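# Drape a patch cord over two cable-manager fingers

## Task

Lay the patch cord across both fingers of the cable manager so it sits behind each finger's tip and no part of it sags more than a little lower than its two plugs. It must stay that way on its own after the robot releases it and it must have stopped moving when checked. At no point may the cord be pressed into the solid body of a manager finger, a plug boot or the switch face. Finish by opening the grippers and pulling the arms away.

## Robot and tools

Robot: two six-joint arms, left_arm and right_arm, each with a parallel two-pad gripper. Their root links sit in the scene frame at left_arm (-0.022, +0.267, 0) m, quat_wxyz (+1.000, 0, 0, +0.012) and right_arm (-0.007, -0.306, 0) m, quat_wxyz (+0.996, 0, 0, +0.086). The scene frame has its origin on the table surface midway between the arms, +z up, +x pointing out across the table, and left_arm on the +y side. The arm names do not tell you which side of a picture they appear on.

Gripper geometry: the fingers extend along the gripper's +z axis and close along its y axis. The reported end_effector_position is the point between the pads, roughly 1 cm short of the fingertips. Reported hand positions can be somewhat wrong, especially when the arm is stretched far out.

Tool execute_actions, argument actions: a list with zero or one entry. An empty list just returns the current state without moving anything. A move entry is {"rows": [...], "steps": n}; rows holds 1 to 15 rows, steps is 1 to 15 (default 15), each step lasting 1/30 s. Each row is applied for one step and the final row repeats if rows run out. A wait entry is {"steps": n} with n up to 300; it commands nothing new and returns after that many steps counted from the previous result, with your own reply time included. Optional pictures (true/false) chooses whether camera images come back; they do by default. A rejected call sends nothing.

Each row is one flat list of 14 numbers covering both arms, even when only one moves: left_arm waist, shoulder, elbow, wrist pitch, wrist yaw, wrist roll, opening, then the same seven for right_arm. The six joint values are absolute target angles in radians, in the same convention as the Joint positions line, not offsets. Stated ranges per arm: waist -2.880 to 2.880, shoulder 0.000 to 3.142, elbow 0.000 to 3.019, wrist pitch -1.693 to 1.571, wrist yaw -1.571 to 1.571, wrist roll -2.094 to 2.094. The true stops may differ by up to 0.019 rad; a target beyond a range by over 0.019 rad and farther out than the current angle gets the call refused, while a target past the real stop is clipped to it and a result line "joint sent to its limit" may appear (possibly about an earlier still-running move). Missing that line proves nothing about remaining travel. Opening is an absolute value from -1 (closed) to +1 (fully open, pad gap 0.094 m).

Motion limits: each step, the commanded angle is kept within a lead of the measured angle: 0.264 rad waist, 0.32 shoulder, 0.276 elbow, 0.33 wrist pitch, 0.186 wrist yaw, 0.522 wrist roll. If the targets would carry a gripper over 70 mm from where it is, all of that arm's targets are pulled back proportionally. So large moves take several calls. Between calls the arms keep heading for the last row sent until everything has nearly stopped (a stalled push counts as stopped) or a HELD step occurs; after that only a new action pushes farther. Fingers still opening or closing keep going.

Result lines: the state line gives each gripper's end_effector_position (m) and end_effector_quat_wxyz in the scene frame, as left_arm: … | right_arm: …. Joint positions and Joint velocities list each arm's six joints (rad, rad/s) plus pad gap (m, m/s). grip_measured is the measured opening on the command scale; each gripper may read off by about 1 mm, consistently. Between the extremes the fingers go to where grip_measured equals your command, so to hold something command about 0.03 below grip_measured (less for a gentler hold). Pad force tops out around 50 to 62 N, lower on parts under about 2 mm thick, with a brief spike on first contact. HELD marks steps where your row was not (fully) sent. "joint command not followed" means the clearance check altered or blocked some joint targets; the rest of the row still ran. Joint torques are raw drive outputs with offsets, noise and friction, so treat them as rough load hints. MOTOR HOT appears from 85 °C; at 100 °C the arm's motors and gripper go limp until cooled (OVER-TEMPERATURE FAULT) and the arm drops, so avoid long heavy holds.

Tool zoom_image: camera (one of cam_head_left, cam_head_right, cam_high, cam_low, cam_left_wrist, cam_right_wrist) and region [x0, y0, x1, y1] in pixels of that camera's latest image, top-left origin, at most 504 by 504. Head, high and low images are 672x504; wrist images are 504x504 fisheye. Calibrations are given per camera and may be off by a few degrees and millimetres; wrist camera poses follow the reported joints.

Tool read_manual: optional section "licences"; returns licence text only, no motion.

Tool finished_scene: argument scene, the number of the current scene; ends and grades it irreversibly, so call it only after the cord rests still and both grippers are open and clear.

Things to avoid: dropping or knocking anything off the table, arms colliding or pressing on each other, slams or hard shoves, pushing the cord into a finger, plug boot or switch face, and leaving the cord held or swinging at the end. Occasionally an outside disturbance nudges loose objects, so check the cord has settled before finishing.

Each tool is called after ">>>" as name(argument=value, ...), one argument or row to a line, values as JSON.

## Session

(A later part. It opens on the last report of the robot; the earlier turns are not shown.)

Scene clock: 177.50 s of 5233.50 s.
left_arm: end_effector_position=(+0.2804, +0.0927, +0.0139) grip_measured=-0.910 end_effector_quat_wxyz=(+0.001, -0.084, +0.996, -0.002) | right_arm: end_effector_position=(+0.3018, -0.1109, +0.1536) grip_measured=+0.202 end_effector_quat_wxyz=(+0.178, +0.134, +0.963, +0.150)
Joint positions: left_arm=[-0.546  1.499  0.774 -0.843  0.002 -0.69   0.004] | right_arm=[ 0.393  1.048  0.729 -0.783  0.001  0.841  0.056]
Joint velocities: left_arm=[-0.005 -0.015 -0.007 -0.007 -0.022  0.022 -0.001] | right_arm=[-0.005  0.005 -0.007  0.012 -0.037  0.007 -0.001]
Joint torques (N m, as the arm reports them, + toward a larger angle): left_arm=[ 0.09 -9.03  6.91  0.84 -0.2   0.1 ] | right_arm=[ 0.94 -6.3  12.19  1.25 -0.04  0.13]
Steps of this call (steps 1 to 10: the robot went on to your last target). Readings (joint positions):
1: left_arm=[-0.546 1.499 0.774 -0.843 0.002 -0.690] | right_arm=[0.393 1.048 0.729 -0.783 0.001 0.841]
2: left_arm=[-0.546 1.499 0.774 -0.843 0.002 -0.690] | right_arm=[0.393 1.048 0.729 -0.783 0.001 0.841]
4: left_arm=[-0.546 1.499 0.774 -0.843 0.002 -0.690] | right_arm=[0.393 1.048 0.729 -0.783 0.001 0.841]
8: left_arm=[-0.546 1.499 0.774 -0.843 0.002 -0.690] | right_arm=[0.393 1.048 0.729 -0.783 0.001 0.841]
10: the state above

>>> execute_actions(
  actions=[
    {"rows": [[-0.54,1.47,0.76,-0.80,0,-0.68,-0.94, 0.42,1.09,0.72,-0.76,0,0.85,0.2],[-0.54,1.44,0.735,-0.76,0,-0.68,-0.94, 0.44,1.13,0.71,-0.73,0,0.85,0.2],[-0.54,1.41,0.70,-0.72,0,-0.68,-0.94, 0.46,1.17,0.70,-0.70,0,0.85,0.2],[-0.54,1.38,0.67,-0.67,0,-0.68,-0.94, 0.48,1.21,0.69,-0.67,0,0.85,0.2],[-0.54,1.35,0.64,-0.62,0,-0.68,-0.94, 0.50,1.25,0.68,-0.64,0,0.85,0.2],[-0.54,1.32,0.61,-0.57,0,-0.68,-0.94, 0.52,1.28,0.67,-0.61,0,0.85,0.2],[-0.54,1.285,0.576,-0.525,0,-0.68,-0.94, 0.525,1.315,0.666,-0.59,0,0.85,0.2]], "steps": 15},
  ],
  pictures=false,
)

>>> execute_actions(
  actions=[
    {"steps": 25},
  ],
)

Scene clock: 209.80 s of 5233.50 s.
left_arm: end_effector_position=(+0.2808, +0.0924, +0.0362) grip_measured=-0.910 end_effector_quat_wxyz=(+0.136, -0.083, +0.983, -0.095) | right_arm: end_effector_position=(+0.2697, -0.0716, +0.0336) grip_measured=+0.202 end_effector_quat_wxyz=(+0.094, +0.068, +0.989, +0.092)
Joint positions: left_arm=[-0.546  1.271  0.579 -0.545  0.002 -0.69   0.004] | right_arm=[ 0.532  1.349  0.657 -0.616 -0.001  0.841  0.056]
Joint velocities: left_arm=[-0.005  0.063 -0.007  0.012 -0.066  0.022 -0.   ] | right_arm=[-0.015 -0.122 -0.017  0.042 -0.051 -0.066 -0.   ]
Joint torques (N m, as the arm reports them, + toward a larger angle): left_arm=[ 0.14 -6.06  7.37  1.44 -0.18  0.12] | right_arm=[ -0.2  -11.07   9.     2.17   0.03   0.12]
Steps of this call (steps 1 to 15: the robot went on to your last target; steps 16 to 90: nothing new was sent; then 28.80 s passed at rest; steps 91 to 105: all 15 steps of this action). Readings (joint positions):
91: left_arm=[-0.546 1.497 0.772 -0.837 0.002 -0.690] | right_arm=[0.395 1.050 0.729 -0.783 0.001 0.841]
92: left_arm=[-0.546 1.491 0.765 -0.818 0.002 -0.690] | right_arm=[0.401 1.057 0.729 -0.777 0.001 0.841]
94: left_arm=[-0.546 1.455 0.727 -0.752 0.002 -0.690] | right_arm=[0.428 1.096 0.726 -0.738 0.001 0.841]
98: left_arm=[-0.546 1.323 0.607 -0.593 0.002 -0.690] | right_arm=[0.511 1.256 0.700 -0.632 0.000 0.841]
105: the state above

Scene clock: 210.63 s of 5233.50 s.
left_arm: end_effector_position=(+0.2807, +0.0925, +0.0352) grip_measured=-0.910 end_effector_quat_wxyz=(+0.135, -0.083, +0.983, -0.095) | right_arm: end_effector_position=(+0.2719, -0.0697, +0.0412) grip_measured=+0.202 end_effector_quat_wxyz=(+0.103, +0.068, +0.987, +0.100)
Joint positions: left_arm=[-0.546  1.275  0.579 -0.544  0.002 -0.69   0.004] | right_arm=[ 0.532  1.328  0.657 -0.612 -0.001  0.841  0.056]
Joint velocities: left_arm=[-0.005 -0.005 -0.007  0.002  0.022  0.007  0.001] | right_arm=[ 0.005 -0.005  0.012 -0.032 -0.022 -0.022 -0.001]
Joint torques (N m, as the arm reports them, + toward a larger angle): left_arm=[ 0.13 -6.21  7.52  1.65 -0.17  0.11] | right_arm=[ 0.4  -9.4   9.11  2.03  0.06  0.12]
Steps of this call (steps 1 to 25: the robot went on to your last target). Readings (joint positions):
1: left_arm=[-0.546 1.273 0.579 -0.544 0.002 -0.690] | right_arm=[0.532 1.345 0.657 -0.613 -0.001 0.841]
2: left_arm=[-0.546 1.274 0.579 -0.544 0.002 -0.690] | right_arm=[0.532 1.340 0.657 -0.613 -0.001 0.841]
4: left_arm=[-0.546 1.275 0.579 -0.544 0.002 -0.690] | right_arm=[0.532 1.332 0.657 -0.612 -0.001 0.841]
8: left_arm=[-0.546 1.275 0.579 -0.544 0.002 -0.690] | right_arm=[0.532 1.328 0.657 -0.612 -0.001 0.841]
25: the state above
camera_calibration (this result's frames):
cam_left_wrist: T_world_to_cam=[[0.136729, -0.968999, 0.205783, 0.0442631], [-0.932994, -0.0561557, 0.355483, 0.261111], [-0.332907, -0.240599, -0.911748, 0.271014], [0, 0, 0, 1]] pos_world=[0.327786, 0.12276, 0.145168]
cam_right_wrist: T_world_to_cam=[[-0.102517, -0.974067, -0.201704, -0.0331016], [-0.912226, 0.0112048, 0.409534, 0.237549], [-0.396654, 0.225984, -0.889717, 0.283672], [0, 0, 0, 1]] pos_world=[0.325825, -0.0990103, 0.148427]

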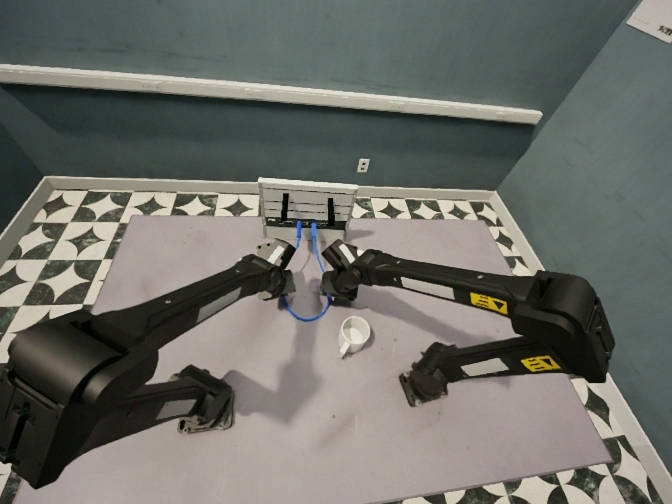

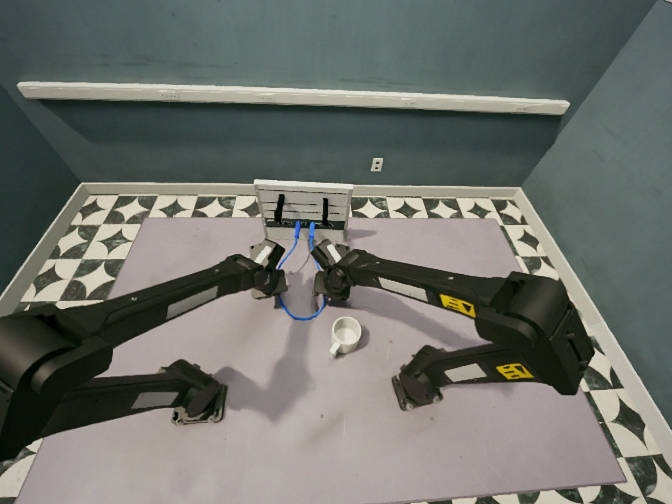

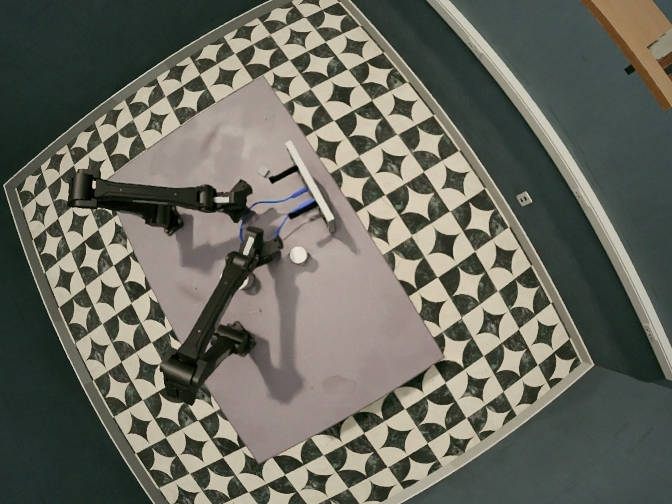

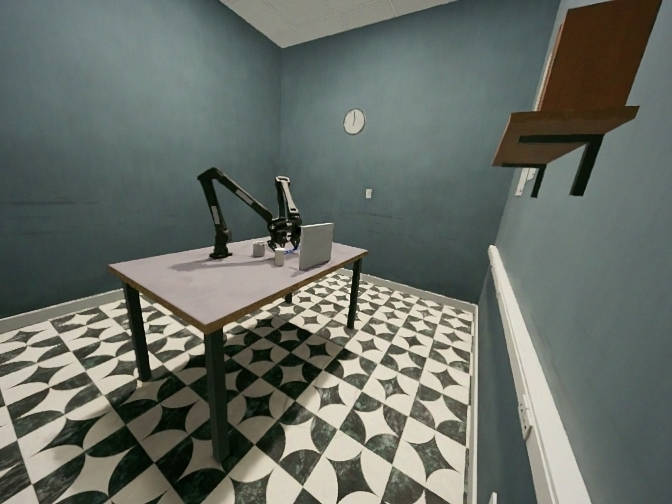

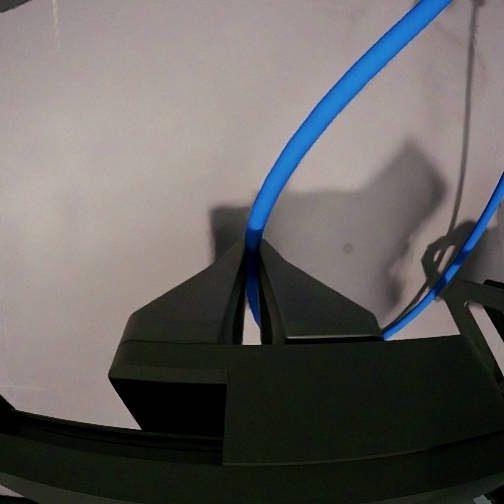

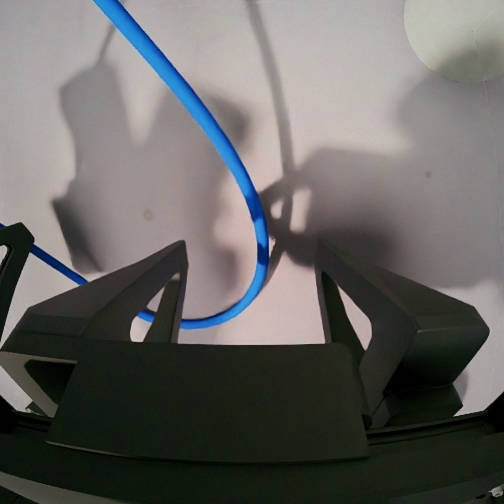

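Descend the right arm slowly.

>>> execute_actions(
  actions=[
    {"rows": [[-0.54,1.28,0.576,-0.53,0,-0.68,-0.94, 0.525,1.335,0.65,-0.58,0,0.85,0.2],[-0.54,1.28,0.576,-0.53,0,-0.68,-0.94, 0.525,1.345,0.645,-0.56,0,0.85,0.2],[-0.54,1.28,0.576,-0.53,0,-0.68,-0.94, 0.525,1.355,0.64,-0.54,0,0.85,0.2],[-0.54,1.28,0.576,-0.53,0,-0.68,-0.94, 0.525,1.365,0.635,-0.52,0,0.85,0.2],[-0.54,1.28,0.576,-0.53,0,-0.68,-0.94, 0.525,1.375,0.63,-0.50,0,0.85,0.2],[-0.54,1.28,0.576,-0.53,0,-0.68,-0.94, 0.525,1.385,0.625,-0.48,0,0.85,0.2],[-0.54,1.28,0.576,-0.53,0,-0.68,-0.94, 0.525,1.395,0.621,-0.46,0,0.85,0.2]], "steps": 15},
  ],
  pictures=false,
)

>>> execute_actions(
  actions=[
    {"steps": 15},
  ],
)

Scene clock: 223.47 s of 5233.50 s.
left_arm: end_effector_position=(+0.2807, +0.0925, +0.0352) grip_measured=-0.910 end_effector_quat_wxyz=(+0.135, -0.083, +0.983, -0.095) | right_arm: end_effector_position=(+0.2786, -0.0641, +0.0175) grip_measured=+0.202 end_effector_quat_wxyz=(+0.114, +0.068, +0.985, +0.112)
Joint positions: left_arm=[-0.546  1.275  0.579 -0.544  0.002 -0.69   0.004] | right_arm=[ 0.532  1.392  0.627 -0.486 -0.001  0.841  0.056]
Joint velocities: left_arm=[ 0.005  0.005 -0.002  0.012  0.007 -0.051 -0.001] | right_arm=[-0.015 -0.015  0.012  0.012 -0.037  0.007 -0.001]
Joint torques (N m, as the arm reports them, + toward a larger angle): left_arm=[ 0.04 -6.58  7.57  1.42 -0.17  0.11] | right_arm=[ 0.58 -8.72  7.62  2.18  0.08  0.11]
Steps of this call (steps 1 to 15: the robot went on to your last target; steps 16 to 90: nothing new was sent; then 9.33 s passed at rest; steps 91 to 105: all 15 steps of this action). Readings (joint positions):
91: left_arm=[-0.546 1.275 0.579 -0.544 0.002 -0.690] | right_arm=[0.532 1.328 0.657 -0.610 -0.001 0.841]
92: left_arm=[-0.546 1.275 0.579 -0.544 0.002 -0.690] | right_arm=[0.532 1.328 0.656 -0.603 -0.001 0.841]
94: left_arm=[-0.546 1.275 0.579 -0.544 0.002 -0.690] | right_arm=[0.532 1.332 0.653 -0.575 -0.001 0.841]
98: left_arm=[-0.546 1.275 0.579 -0.544 0.002 -0.690] | right_arm=[0.532 1.364 0.640 -0.502 -0.001 0.841]
105: the state above

Scene clock: 223.97 s of 5233.50 s.
left_arm: end_effector_position=(+0.2807, +0.0925, +0.0352) grip_measured=-0.910 end_effector_quat_wxyz=(+0.135, -0.083, +0.983, -0.095) | right_arm: end_effector_position=(+0.2791, -0.0637, +0.0177) grip_measured=+0.202 end_effector_quat_wxyz=(+0.115, +0.068, +0.985, +0.113)
Joint positions: left_arm=[-0.546  1.275  0.579 -0.544  0.002 -0.69   0.004] | right_arm=[ 0.532  1.392  0.627 -0.483 -0.001  0.841  0.056]
Joint velocities: left_arm=[-0.005 -0.015  0.012  0.002  0.022  0.066 -0.   ] | right_arm=[-0.005 -0.005  0.002 -0.007 -0.066 -0.066 -0.   ]
Joint torques (N m, as the arm reports them, + toward a larger angle): left_arm=[ 0.2  -6.57  7.52  1.49 -0.19  0.12] | right_arm=[-0.34 -9.5   7.28  2.11  0.09  0.14]
Steps of this call (steps 1 to 15: the robot went on to your last target). Readings (joint positions):
1: left_arm=[-0.546 1.275 0.579 -0.544 0.002 -0.690] | right_arm=[0.532 1.392 0.627 -0.484 -0.001 0.841]
2: left_arm=[-0.546 1.275 0.579 -0.544 0.002 -0.690] | right_arm=[0.532 1.392 0.627 -0.484 -0.001 0.841]
4: left_arm=[-0.546 1.275 0.579 -0.544 0.002 -0.690] | right_arm=[0.532 1.392 0.627 -0.483 -0.001 0.841]
8: left_arm=[-0.546 1.275 0.579 -0.544 0.002 -0.690] | right_arm=[0.532 1.392 0.627 -0.483 -0.001 0.841]
15: the state above
All arms were judged still, so your last target was given up. Only a new action makes them travel on or press farther. Fingers that are still opening or closing keep moving.
camera_calibration (this result's frames):
cam_left_wrist: T_world_to_cam=[[0.136729, -0.968999, 0.205783, 0.0442631], [-0.932994, -0.0561557, 0.355483, 0.261111], [-0.332907, -0.240599, -0.911748, 0.271014], [0, 0, 0, 1]] pos_world=[0.327786, 0.12276, 0.145168]
cam_right_wrist: T_world_to_cam=[[-0.096722, -0.96915, -0.226702, -0.0320744], [-0.922972, 0.00208723, 0.384861, 0.256442], [-0.372515, 0.246464, -0.8947, 0.258921], [0, 0, 0, 1]] pos_world=[0.330039, -0.0954351, 0.125691]

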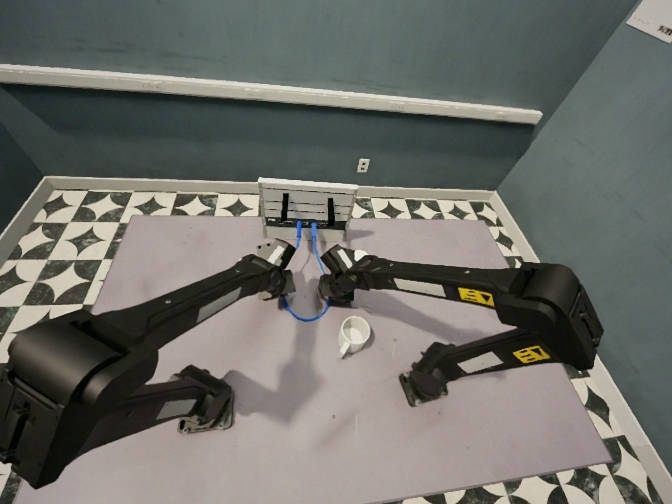

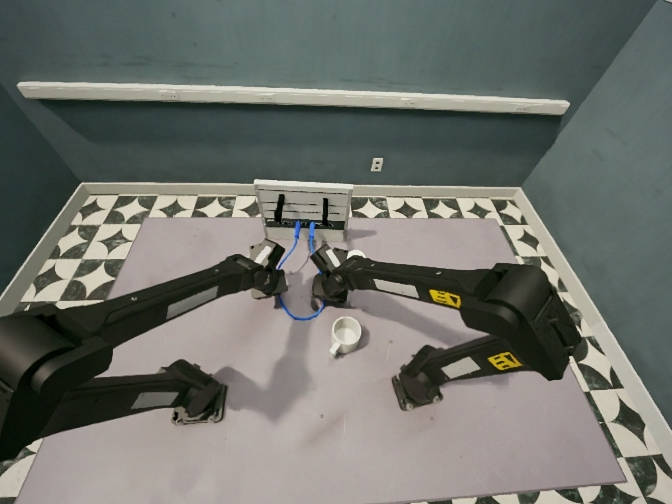

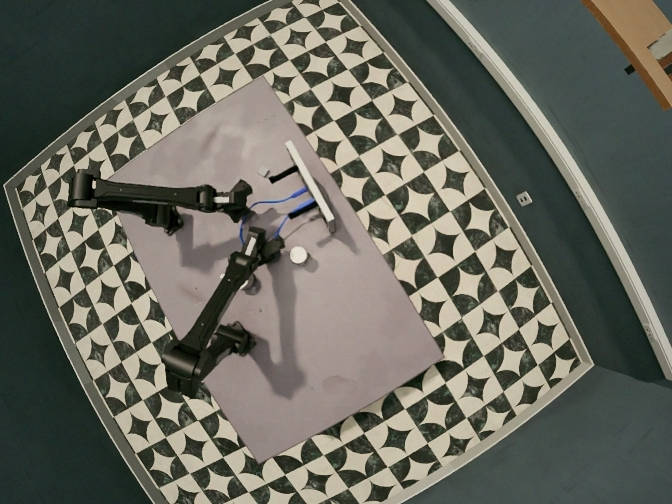

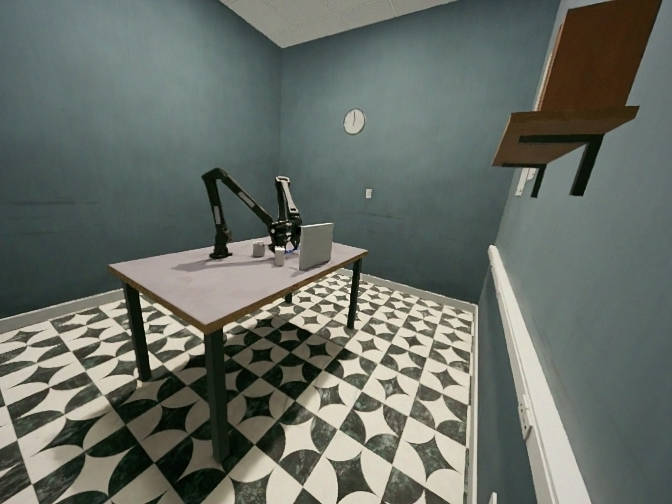

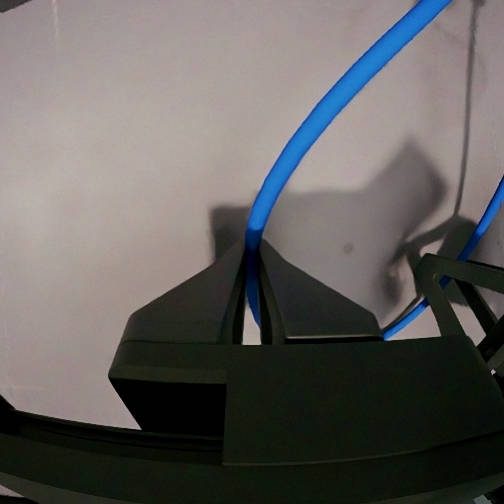

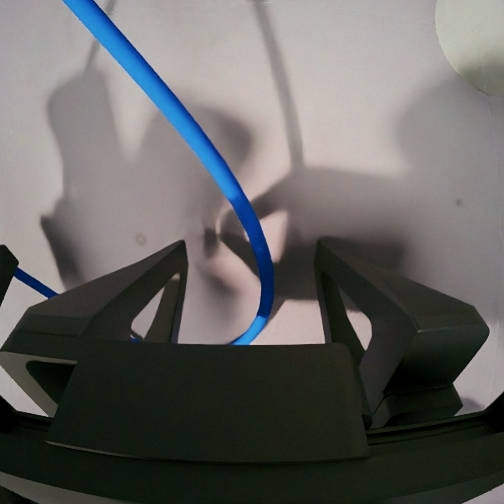

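Lower ~5 mm more, then close.

>>> execute_actions(
  actions=[
    {"rows": [[-0.54,1.28,0.576,-0.53,0,-0.68,-0.94, 0.525,1.41,0.621,-0.46,0,0.85,0.0]], "steps": 12},
  ],
  pictures=false,
)

>>> execute_actions(
  actions=[
    {"rows": [[-0.54,1.28,0.576,-0.53,0,-0.68,-0.94, 0.525,1.41,0.621,-0.46,0,0.85,-0.94]], "steps": 15},
  ],
  pictures=false,
)

Scene clock: 230.83 s of 5233.50 s.
left_arm: end_effector_position=(+0.2807, +0.0925, +0.0352) grip_measured=-0.910 end_effector_quat_wxyz=(+0.135, -0.083, +0.983, -0.095) | right_arm: end_effector_position=(+0.2787, -0.0640, +0.0162) grip_measured=+0.002 end_effector_quat_wxyz=(+0.114, +0.068, +0.985, +0.111)
Joint positions: left_arm=[-0.546  1.275  0.579 -0.544  0.002 -0.69   0.004] | right_arm=[ 0.532  1.396  0.627 -0.483 -0.001  0.841  0.047]
Joint velocities: left_arm=[ 0.005  0.005 -0.012  0.007 -0.051 -0.022 -0.001] | right_arm=[ 0.005 -0.015 -0.002 -0.027 -0.007  0.022 -0.   ]
Joint torques (N m, as the arm reports them, + toward a larger angle): left_arm=[-0.05 -6.56  7.56  1.49 -0.18  0.12] | right_arm=[ 0.39 -8.38  7.26  2.23  0.04  0.11]
Steps of this call (steps 1 to 90: nothing new was sent; then 3.47 s passed at rest; steps 91 to 102: all 12 steps of this action). Readings (joint positions):
91: left_arm=[-0.546 1.275 0.579 -0.544 0.002 -0.690] | right_arm=[0.532 1.392 0.627 -0.483 -0.001 0.841]
92: left_arm=[-0.546 1.275 0.579 -0.544 0.002 -0.690] | right_arm=[0.532 1.393 0.627 -0.483 -0.001 0.841]
94: left_arm=[-0.546 1.275 0.579 -0.544 0.002 -0.690] | right_arm=[0.532 1.394 0.627 -0.483 -0.001 0.841]
98: left_arm=[-0.546 1.275 0.579 -0.544 0.002 -0.690] | right_arm=[0.532 1.396 0.627 -0.483 -0.001 0.841]
102: the state above

Scene clock: 231.33 s of 5233.50 s.
left_arm: end_effector_position=(+0.2807, +0.0925, +0.0352) grip_measured=-0.910 end_effector_quat_wxyz=(+0.135, -0.083, +0.983, -0.095) | right_arm: end_effector_position=(+0.2787, -0.0640, +0.0162) grip_measured=-0.914 end_effector_quat_wxyz=(+0.114, +0.068, +0.985, +0.111)
Joint positions: left_arm=[-0.546  1.275  0.579 -0.544  0.002 -0.69   0.004] | right_arm=[ 0.532  1.396  0.627 -0.483 -0.001  0.841  0.004]
Joint velocities: left_arm=[-0.005  0.015  0.012  0.002  0.095  0.125  0.   ] | right_arm=[ 0.005 -0.005 -0.007  0.002  0.037 -0.037 -0.   ]
Joint torques (N m, as the arm reports them, + toward a larger angle): left_arm=[ 0.05 -6.7   7.56  1.45 -0.18  0.11] | right_arm=[ 0.46 -8.33  7.37  2.25  0.07  0.11]
Steps of this call (steps 1 to 15: all 15 steps of this action). Readings (joint positions):
1: left_arm=[-0.546 1.275 0.579 -0.544 0.002 -0.690] | right_arm=[0.532 1.396 0.627 -0.483 -0.001 0.841]
2: left_arm=[-0.546 1.275 0.579 -0.544 0.002 -0.690] | right_arm=[0.532 1.396 0.627 -0.483 -0.001 0.841]
4: left_arm=[-0.546 1.275 0.579 -0.544 0.002 -0.690] | right_arm=[0.532 1.396 0.627 -0.483 -0.001 0.841]
8: left_arm=[-0.546 1.275 0.579 -0.544 0.002 -0.690] | right_arm=[0.532 1.396 0.627 -0.483 -0.001 0.841]
15: the state above

>>> execute_actions(
  actions=[
    {"rows": [[-0.535,1.28,0.62,-0.58,0,-0.72,-0.94, 0.515,1.39,0.67,-0.52,0,0.88,-0.94],[-0.525,1.28,0.66,-0.62,0,-0.76,-0.94, 0.50,1.38,0.71,-0.56,0,0.92,-0.94],[-0.515,1.28,0.70,-0.66,0,-0.81,-0.94, 0.485,1.37,0.75,-0.61,0,0.96,-0.94],[-0.505,1.28,0.74,-0.70,0,-0.86,-0.94, 0.47,1.36,0.79,-0.66,0,1.0,-0.94],[-0.495,1.28,0.78,-0.74,0,-0.91,-0.94, 0.45,1.35,0.83,-0.71,0,1.04,-0.94],[-0.485,1.28,0.82,-0.78,0,-0.96,-0.94, 0.43,1.34,0.87,-0.76,0,1.08,-0.94],[-0.475,1.28,0.86,-0.82,0,-1.01,-0.94, 0.41,1.33,0.91,-0.81,0,1.12,-0.94],[-0.465,1.28,0.90,-0.86,0,-1.06,-0.94, 0.39,1.32,0.95,-0.86,0,1.16,-0.94],[-0.455,1.28,0.94,-0.90,0,-1.11,-0.94, 0.37,1.31,0.99,-0.91,0,1.21,-0.94],[-0.44,1.28,0.99,-0.95,0,-1.16,-0.94, 0.35,1.30,1.03,-0.95,0,1.26,-0.94],[-0.42,1.283,1.04,-0.986,0,-1.2,-0.94, 0.333,1.295,1.055,-0.984,0,1.31,-0.94]], "steps": 15},
  ],
  pictures=false,
)

>>> execute_actions(
  actions=[
    {"steps": 30},
  ],
)

Scene clock: 252.43 s of 5233.50 s.
left_arm: end_effector_position=(+0.3727, +0.0968, +0.1806) grip_measured=-0.910 end_effector_quat_wxyz=(+0.126, -0.336, +0.926, -0.120) | right_arm: end_effector_position=(+0.3491, -0.1012, +0.1246) grip_measured=-0.914 end_effector_quat_wxyz=(+0.080, +0.315, +0.941, +0.091)
Joint positions: left_arm=[-0.43   1.277  1.009 -0.953  0.002 -1.103  0.004] | right_arm=[ 0.351  1.34   0.932 -0.92  -0.001  1.168  0.004]
Joint velocities: left_arm=[ 0.2   -0.063  0.491 -0.129 -0.037 -0.564  0.   ] | right_arm=[-0.308 -0.239  0.647 -0.603 -0.037  0.725  0.   ]
Joint torques (N m, as the arm reports them, + toward a larger angle): left_arm=[-0.65 -8.28  9.19  0.17 -0.23 -0.03] | right_arm=[  0.29 -11.77  15.49   0.8    0.06   0.07]
Steps of this call (steps 1 to 15: the robot went on to your last target; steps 16 to 90: nothing new was sent; then 17.60 s passed at rest; steps 91 to 105: all 15 steps of this action). Readings (joint positions):
91: left_arm=[-0.546 1.275 0.579 -0.549 0.002 -0.693] | right_arm=[0.531 1.396 0.627 -0.487 -0.001 0.845]
92: left_arm=[-0.545 1.275 0.584 -0.566 0.002 -0.703] | right_arm=[0.528 1.396 0.631 -0.502 -0.001 0.857]
94: left_arm=[-0.539 1.277 0.614 -0.629 0.002 -0.744] | right_arm=[0.510 1.396 0.660 -0.567 -0.001 0.895]
98: left_arm=[-0.505 1.280 0.748 -0.768 0.002 -0.871] | right_arm=[0.452 1.386 0.757 -0.711 -0.001 0.982]
105: the state above

Scene clock: 253.43 s of 5233.50 s.
left_arm: end_effector_position=(+0.3739, +0.0991, +0.1869) grip_measured=-0.910 end_effector_quat_wxyz=(+0.120, -0.378, +0.910, -0.124) | right_arm: end_effector_position=(+0.3670, -0.1011, +0.1736) grip_measured=-0.914 end_effector_quat_wxyz=(+0.099, +0.383, +0.910, +0.125)
Joint positions: left_arm=[-0.424  1.274  1.025 -0.974  0.002 -1.187  0.004] | right_arm=[ 0.33   1.29   1.008 -0.968 -0.001  1.298  0.004]
Joint velocities: left_arm=[-0.005 -0.005 -0.007 -0.002 -0.007 -0.081  0.   ] | right_arm=[-0.024  0.005  0.012 -0.002 -0.007 -0.022 -0.   ]
Joint torques (N m, as the arm reports them, + toward a larger angle): left_arm=[-0.04 -8.15 10.64  0.47 -0.19 -0.09] | right_arm=[ 0.65 -9.26 14.25  0.56  0.06  0.1 ]
Steps of this call (steps 1 to 30: the robot went on to your last target). Readings (joint positions):
1: left_arm=[-0.426 1.274 1.021 -0.956 0.002 -1.120] | right_arm=[0.342 1.331 0.954 -0.938 -0.001 1.194]
2: left_arm=[-0.424 1.272 1.025 -0.959 0.002 -1.133] | right_arm=[0.335 1.322 0.973 -0.951 -0.001 1.215]
4: left_arm=[-0.424 1.272 1.025 -0.968 0.002 -1.153] | right_arm=[0.330 1.306 0.999 -0.959 -0.001 1.245]
8: left_arm=[-0.424 1.274 1.025 -0.974 0.002 -1.174] | right_arm=[0.330 1.290 1.008 -0.965 -0.001 1.277]
30: the state above
All arms were judged still, so your last target was given up. Only a new action makes them travel on or press farther. Fingers that are still opening or closing keep moving.
camera_calibration (this result's frames):
cam_left_wrist: T_world_to_cam=[[0.657533, -0.684841, 0.314075, -0.236398], [-0.737799, -0.500822, 0.452581, 0.247463], [-0.15265, -0.529312, -0.834582, 0.388784], [0, 0, 0, 1]] pos_world=[0.397366, 0.167827, 0.286722]
cam_right_wrist: T_world_to_cam=[[-0.664922, -0.686459, -0.294369, 0.224331], [-0.722202, 0.490349, 0.487834, 0.235465], [-0.190535, 0.536966, -0.821806, 0.390269], [0, 0, 0, 1]] pos_world=[0.393575, -0.171027, 0.271893]

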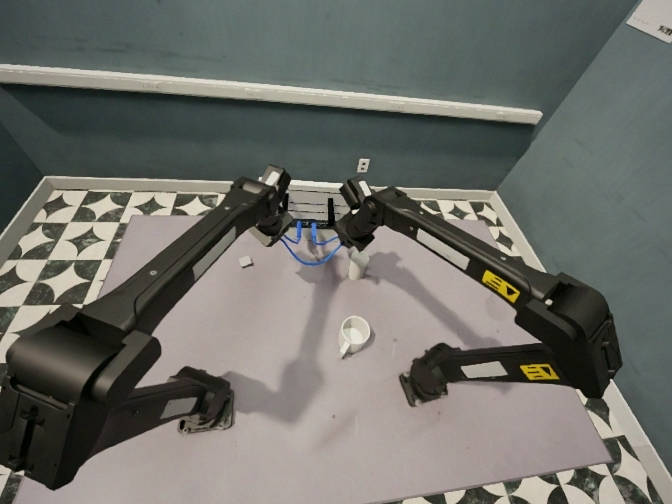

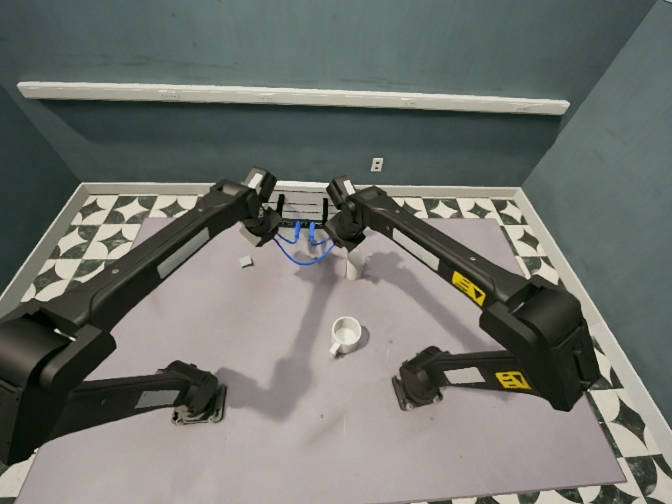

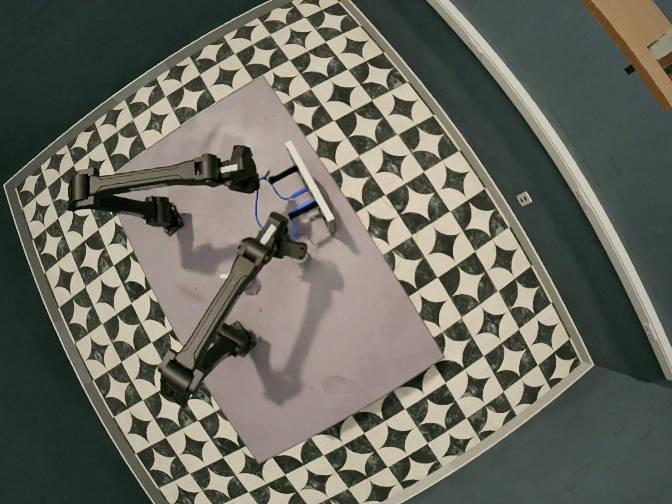

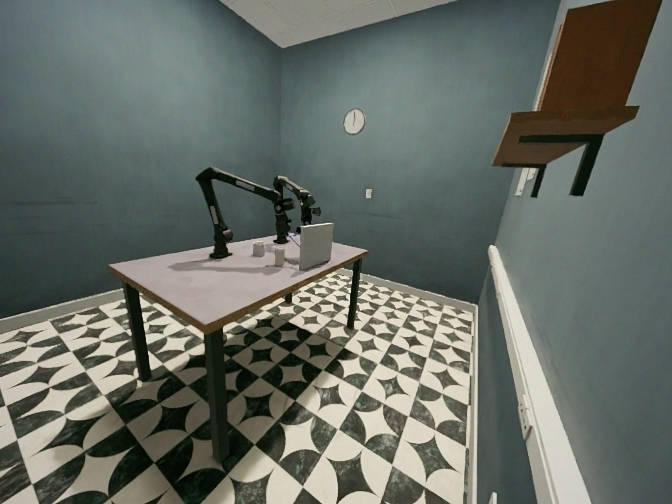

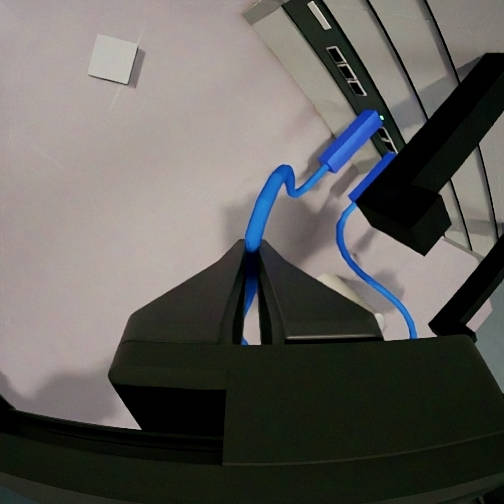

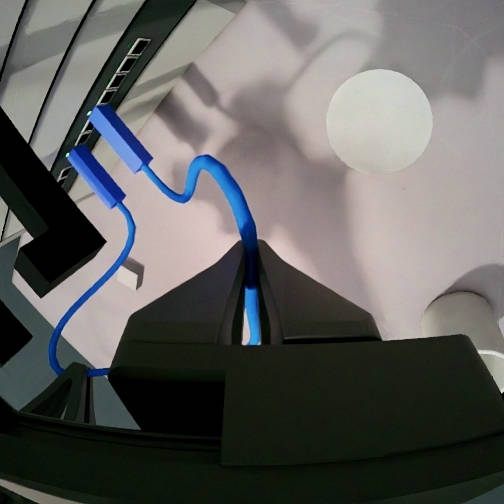

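>>> execute_actions(
  actions=[
    {"rows": [[-0.42,1.285,1.06,-0.99,0,-1.23,-0.94, 0.33,1.295,1.07,-0.99,0,1.34,-0.94],[-0.417,1.29,1.085,-1.01,0,-1.27,-0.94, 0.325,1.30,1.095,-1.01,0,1.37,-0.94],[-0.414,1.297,1.11,-1.03,0,-1.31,-0.94, 0.32,1.305,1.12,-1.03,0,1.41,-0.94],[-0.411,1.304,1.135,-1.05,0,-1.35,-0.94, 0.315,1.31,1.15,-1.05,0,1.44,-0.94],[-0.408,1.311,1.16,-1.07,0,-1.39,-0.94, 0.31,1.315,1.18,-1.07,0,1.48,-0.94],[-0.405,1.318,1.185,-1.09,0,-1.43,-0.94, 0.305,1.32,1.21,-1.09,0,1.51,-0.94],[-0.402,1.325,1.21,-1.11,0,-1.47,-0.94, 0.30,1.327,1.235,-1.11,0,1.55,-0.94],[-0.399,1.333,1.235,-1.13,0,-1.51,-0.94, 0.293,1.334,1.26,-1.13,0,1.58,-0.94],[-0.396,1.341,1.26,-1.15,0,-1.54,-0.94, 0.285,1.342,1.285,-1.15,0,1.62,-0.94],[-0.39,1.35,1.281,-1.175,0,-1.57,-0.94, 0.275,1.35,1.31,-1.175,0,1.65,-0.94]], "steps": 15},
  ],
  pictures=false,
)

>>> execute_actions(
  actions=[
    {"steps": 25},
  ],
)

Scene clock: 286.27 s of 5233.50 s.
left_arm: end_effector_position=(+0.4004, +0.0953, +0.2361) grip_measured=-0.912 end_effector_quat_wxyz=(+0.086, -0.529, +0.835, -0.123) | right_arm: end_effector_position=(+0.4056, -0.1006, +0.2369) grip_measured=-0.914 end_effector_quat_wxyz=(+0.075, +0.531, +0.833, +0.133)
Joint positions: left_arm=[-0.409  1.346  1.231 -1.155  0.003 -1.515  0.004] | right_arm=[ 0.288  1.356  1.242 -1.15  -0.01   1.596  0.004]
Joint velocities: left_arm=[-0.015  0.024 -0.007 -0.134  0.081 -0.286  0.001] | right_arm=[-0.015  0.142 -0.022 -0.173  0.066  0.286 -0.001]
Joint torques (N m, as the arm reports them, + toward a larger angle): left_arm=[ 1.39 -9.09 13.46  0.14 -0.29 -0.07] | right_arm=[ -0.55 -12.23  16.6    0.59   0.29   0.15]
Steps of this call (steps 1 to 90: nothing new was sent; then 29.33 s passed at rest; steps 91 to 105: all 15 steps of this action). Readings (joint positions):
91: left_arm=[-0.424 1.274 1.025 -0.974 0.002 -1.193] | right_arm=[0.330 1.290 1.008 -0.970 -0.001 1.303]
92: left_arm=[-0.424 1.275 1.025 -0.980 0.002 -1.204] | right_arm=[0.330 1.290 1.010 -0.976 -0.001 1.313]
94: left_arm=[-0.424 1.281 1.039 -1.009 0.002 -1.244] | right_arm=[0.329 1.294 1.025 -1.006 -0.001 1.348]
98: left_arm=[-0.422 1.315 1.124 -1.084 0.002 -1.362] | right_arm=[0.316 1.319 1.122 -1.083 -0.001 1.451]
105: the state above

Scene clock: 287.10 s of 5233.50 s.
left_arm: end_effector_position=(+0.3994, +0.0957, +0.2335) grip_measured=-0.912 end_effector_quat_wxyz=(+0.080, -0.548, +0.824, -0.120) | right_arm: end_effector_position=(+0.4050, -0.1025, +0.2342) grip_measured=-0.914 end_effector_quat_wxyz=(+0.070, +0.550, +0.822, +0.128)
Joint positions: left_arm=[-0.409  1.351  1.231 -1.162  0.003 -1.558  0.004] | right_arm=[ 0.286  1.361  1.242 -1.158 -0.006  1.638  0.004]
Joint velocities: left_arm=[ 0.005  0.005  0.012 -0.012 -0.007 -0.037  0.001] | right_arm=[-0.015  0.005 -0.002 -0.012 -0.051  0.066 -0.   ]
Joint torques (N m, as the arm reports them, + toward a larger angle): left_arm=[ 1.25 -9.76 13.54  0.29 -0.27 -0.02] | right_arm=[ -0.84 -12.58  16.53   0.49   0.31   0.14]
Steps of this call (steps 1 to 25: the robot went on to your last target). Readings (joint positions):
1: left_arm=[-0.409 1.348 1.231 -1.159 0.003 -1.523] | right_arm=[0.287 1.360 1.242 -1.154 -0.007 1.605]
2: left_arm=[-0.409 1.349 1.231 -1.160 0.003 -1.530] | right_arm=[0.286 1.361 1.242 -1.156 -0.006 1.611]
4: left_arm=[-0.409 1.351 1.231 -1.162 0.003 -1.541] | right_arm=[0.286 1.361 1.242 -1.158 -0.006 1.621]
8: left_arm=[-0.409 1.351 1.231 -1.162 0.003 -1.551] | right_arm=[0.286 1.361 1.242 -1.158 -0.006 1.631]
25: the state above
camera_calibration (this result's frames):
cam_left_wrist: T_world_to_cam=[[0.883865, -0.372661, 0.282676, -0.383091], [-0.467398, -0.680505, 0.564316, 0.126585], [-0.0179363, -0.630902, -0.775655, 0.371863], [0, 0, 0, 1]] pos_world=[0.404436, 0.177987, 0.325294]
cam_right_wrist: T_world_to_cam=[[-0.883763, -0.374645, -0.280365, 0.3838], [-0.466914, 0.666471, 0.581213, 0.126895], [-0.0308934, 0.64456, -0.763929, 0.380912], [0, 0, 0, 1]] pos_world=[0.410205, -0.186304, 0.324841]

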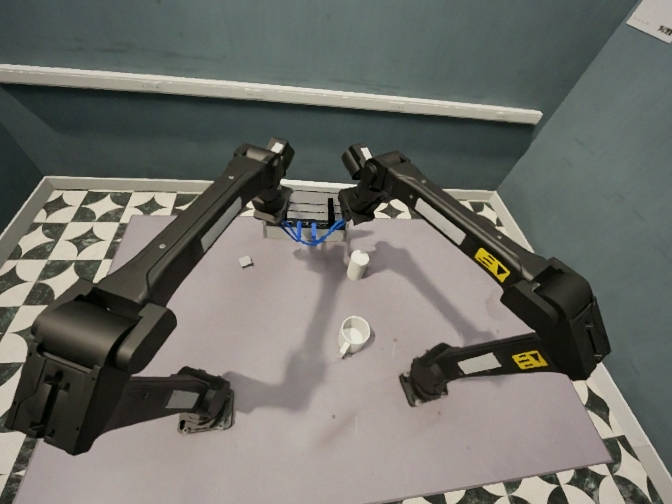

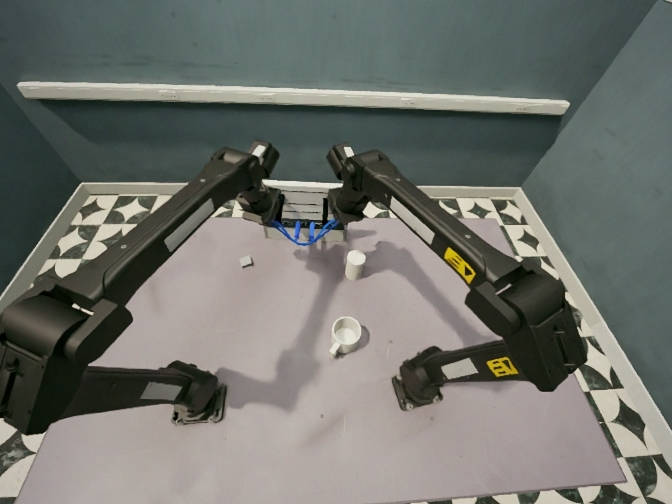

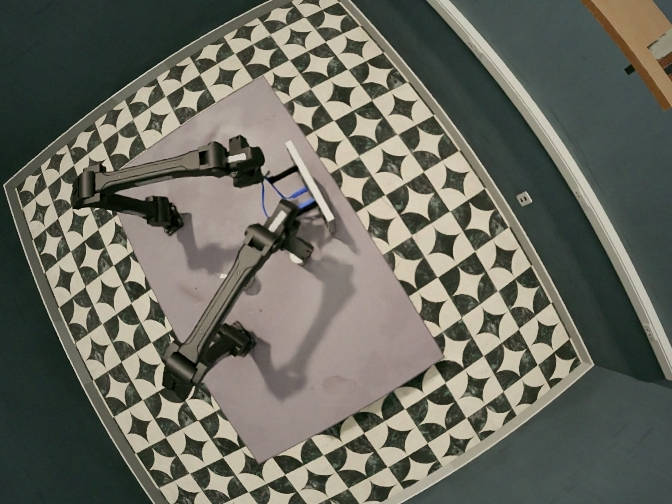

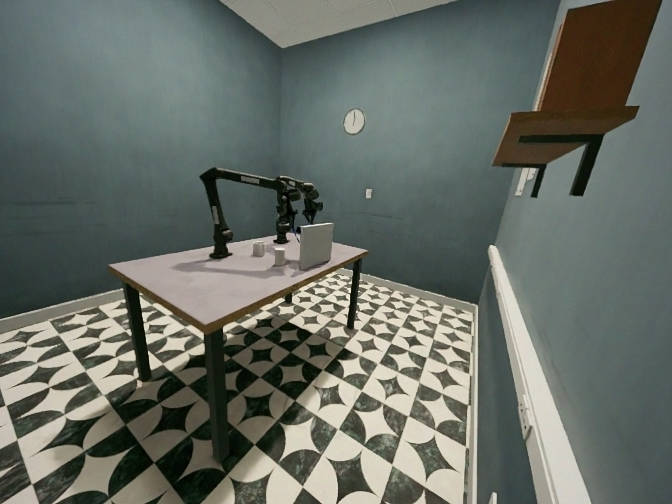

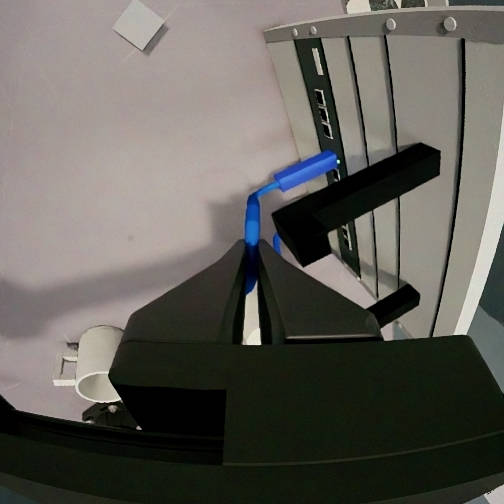

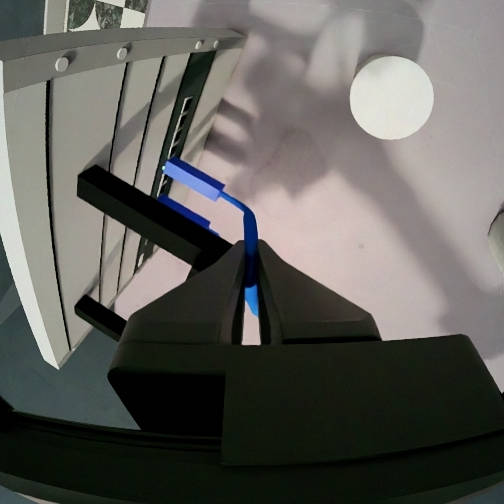

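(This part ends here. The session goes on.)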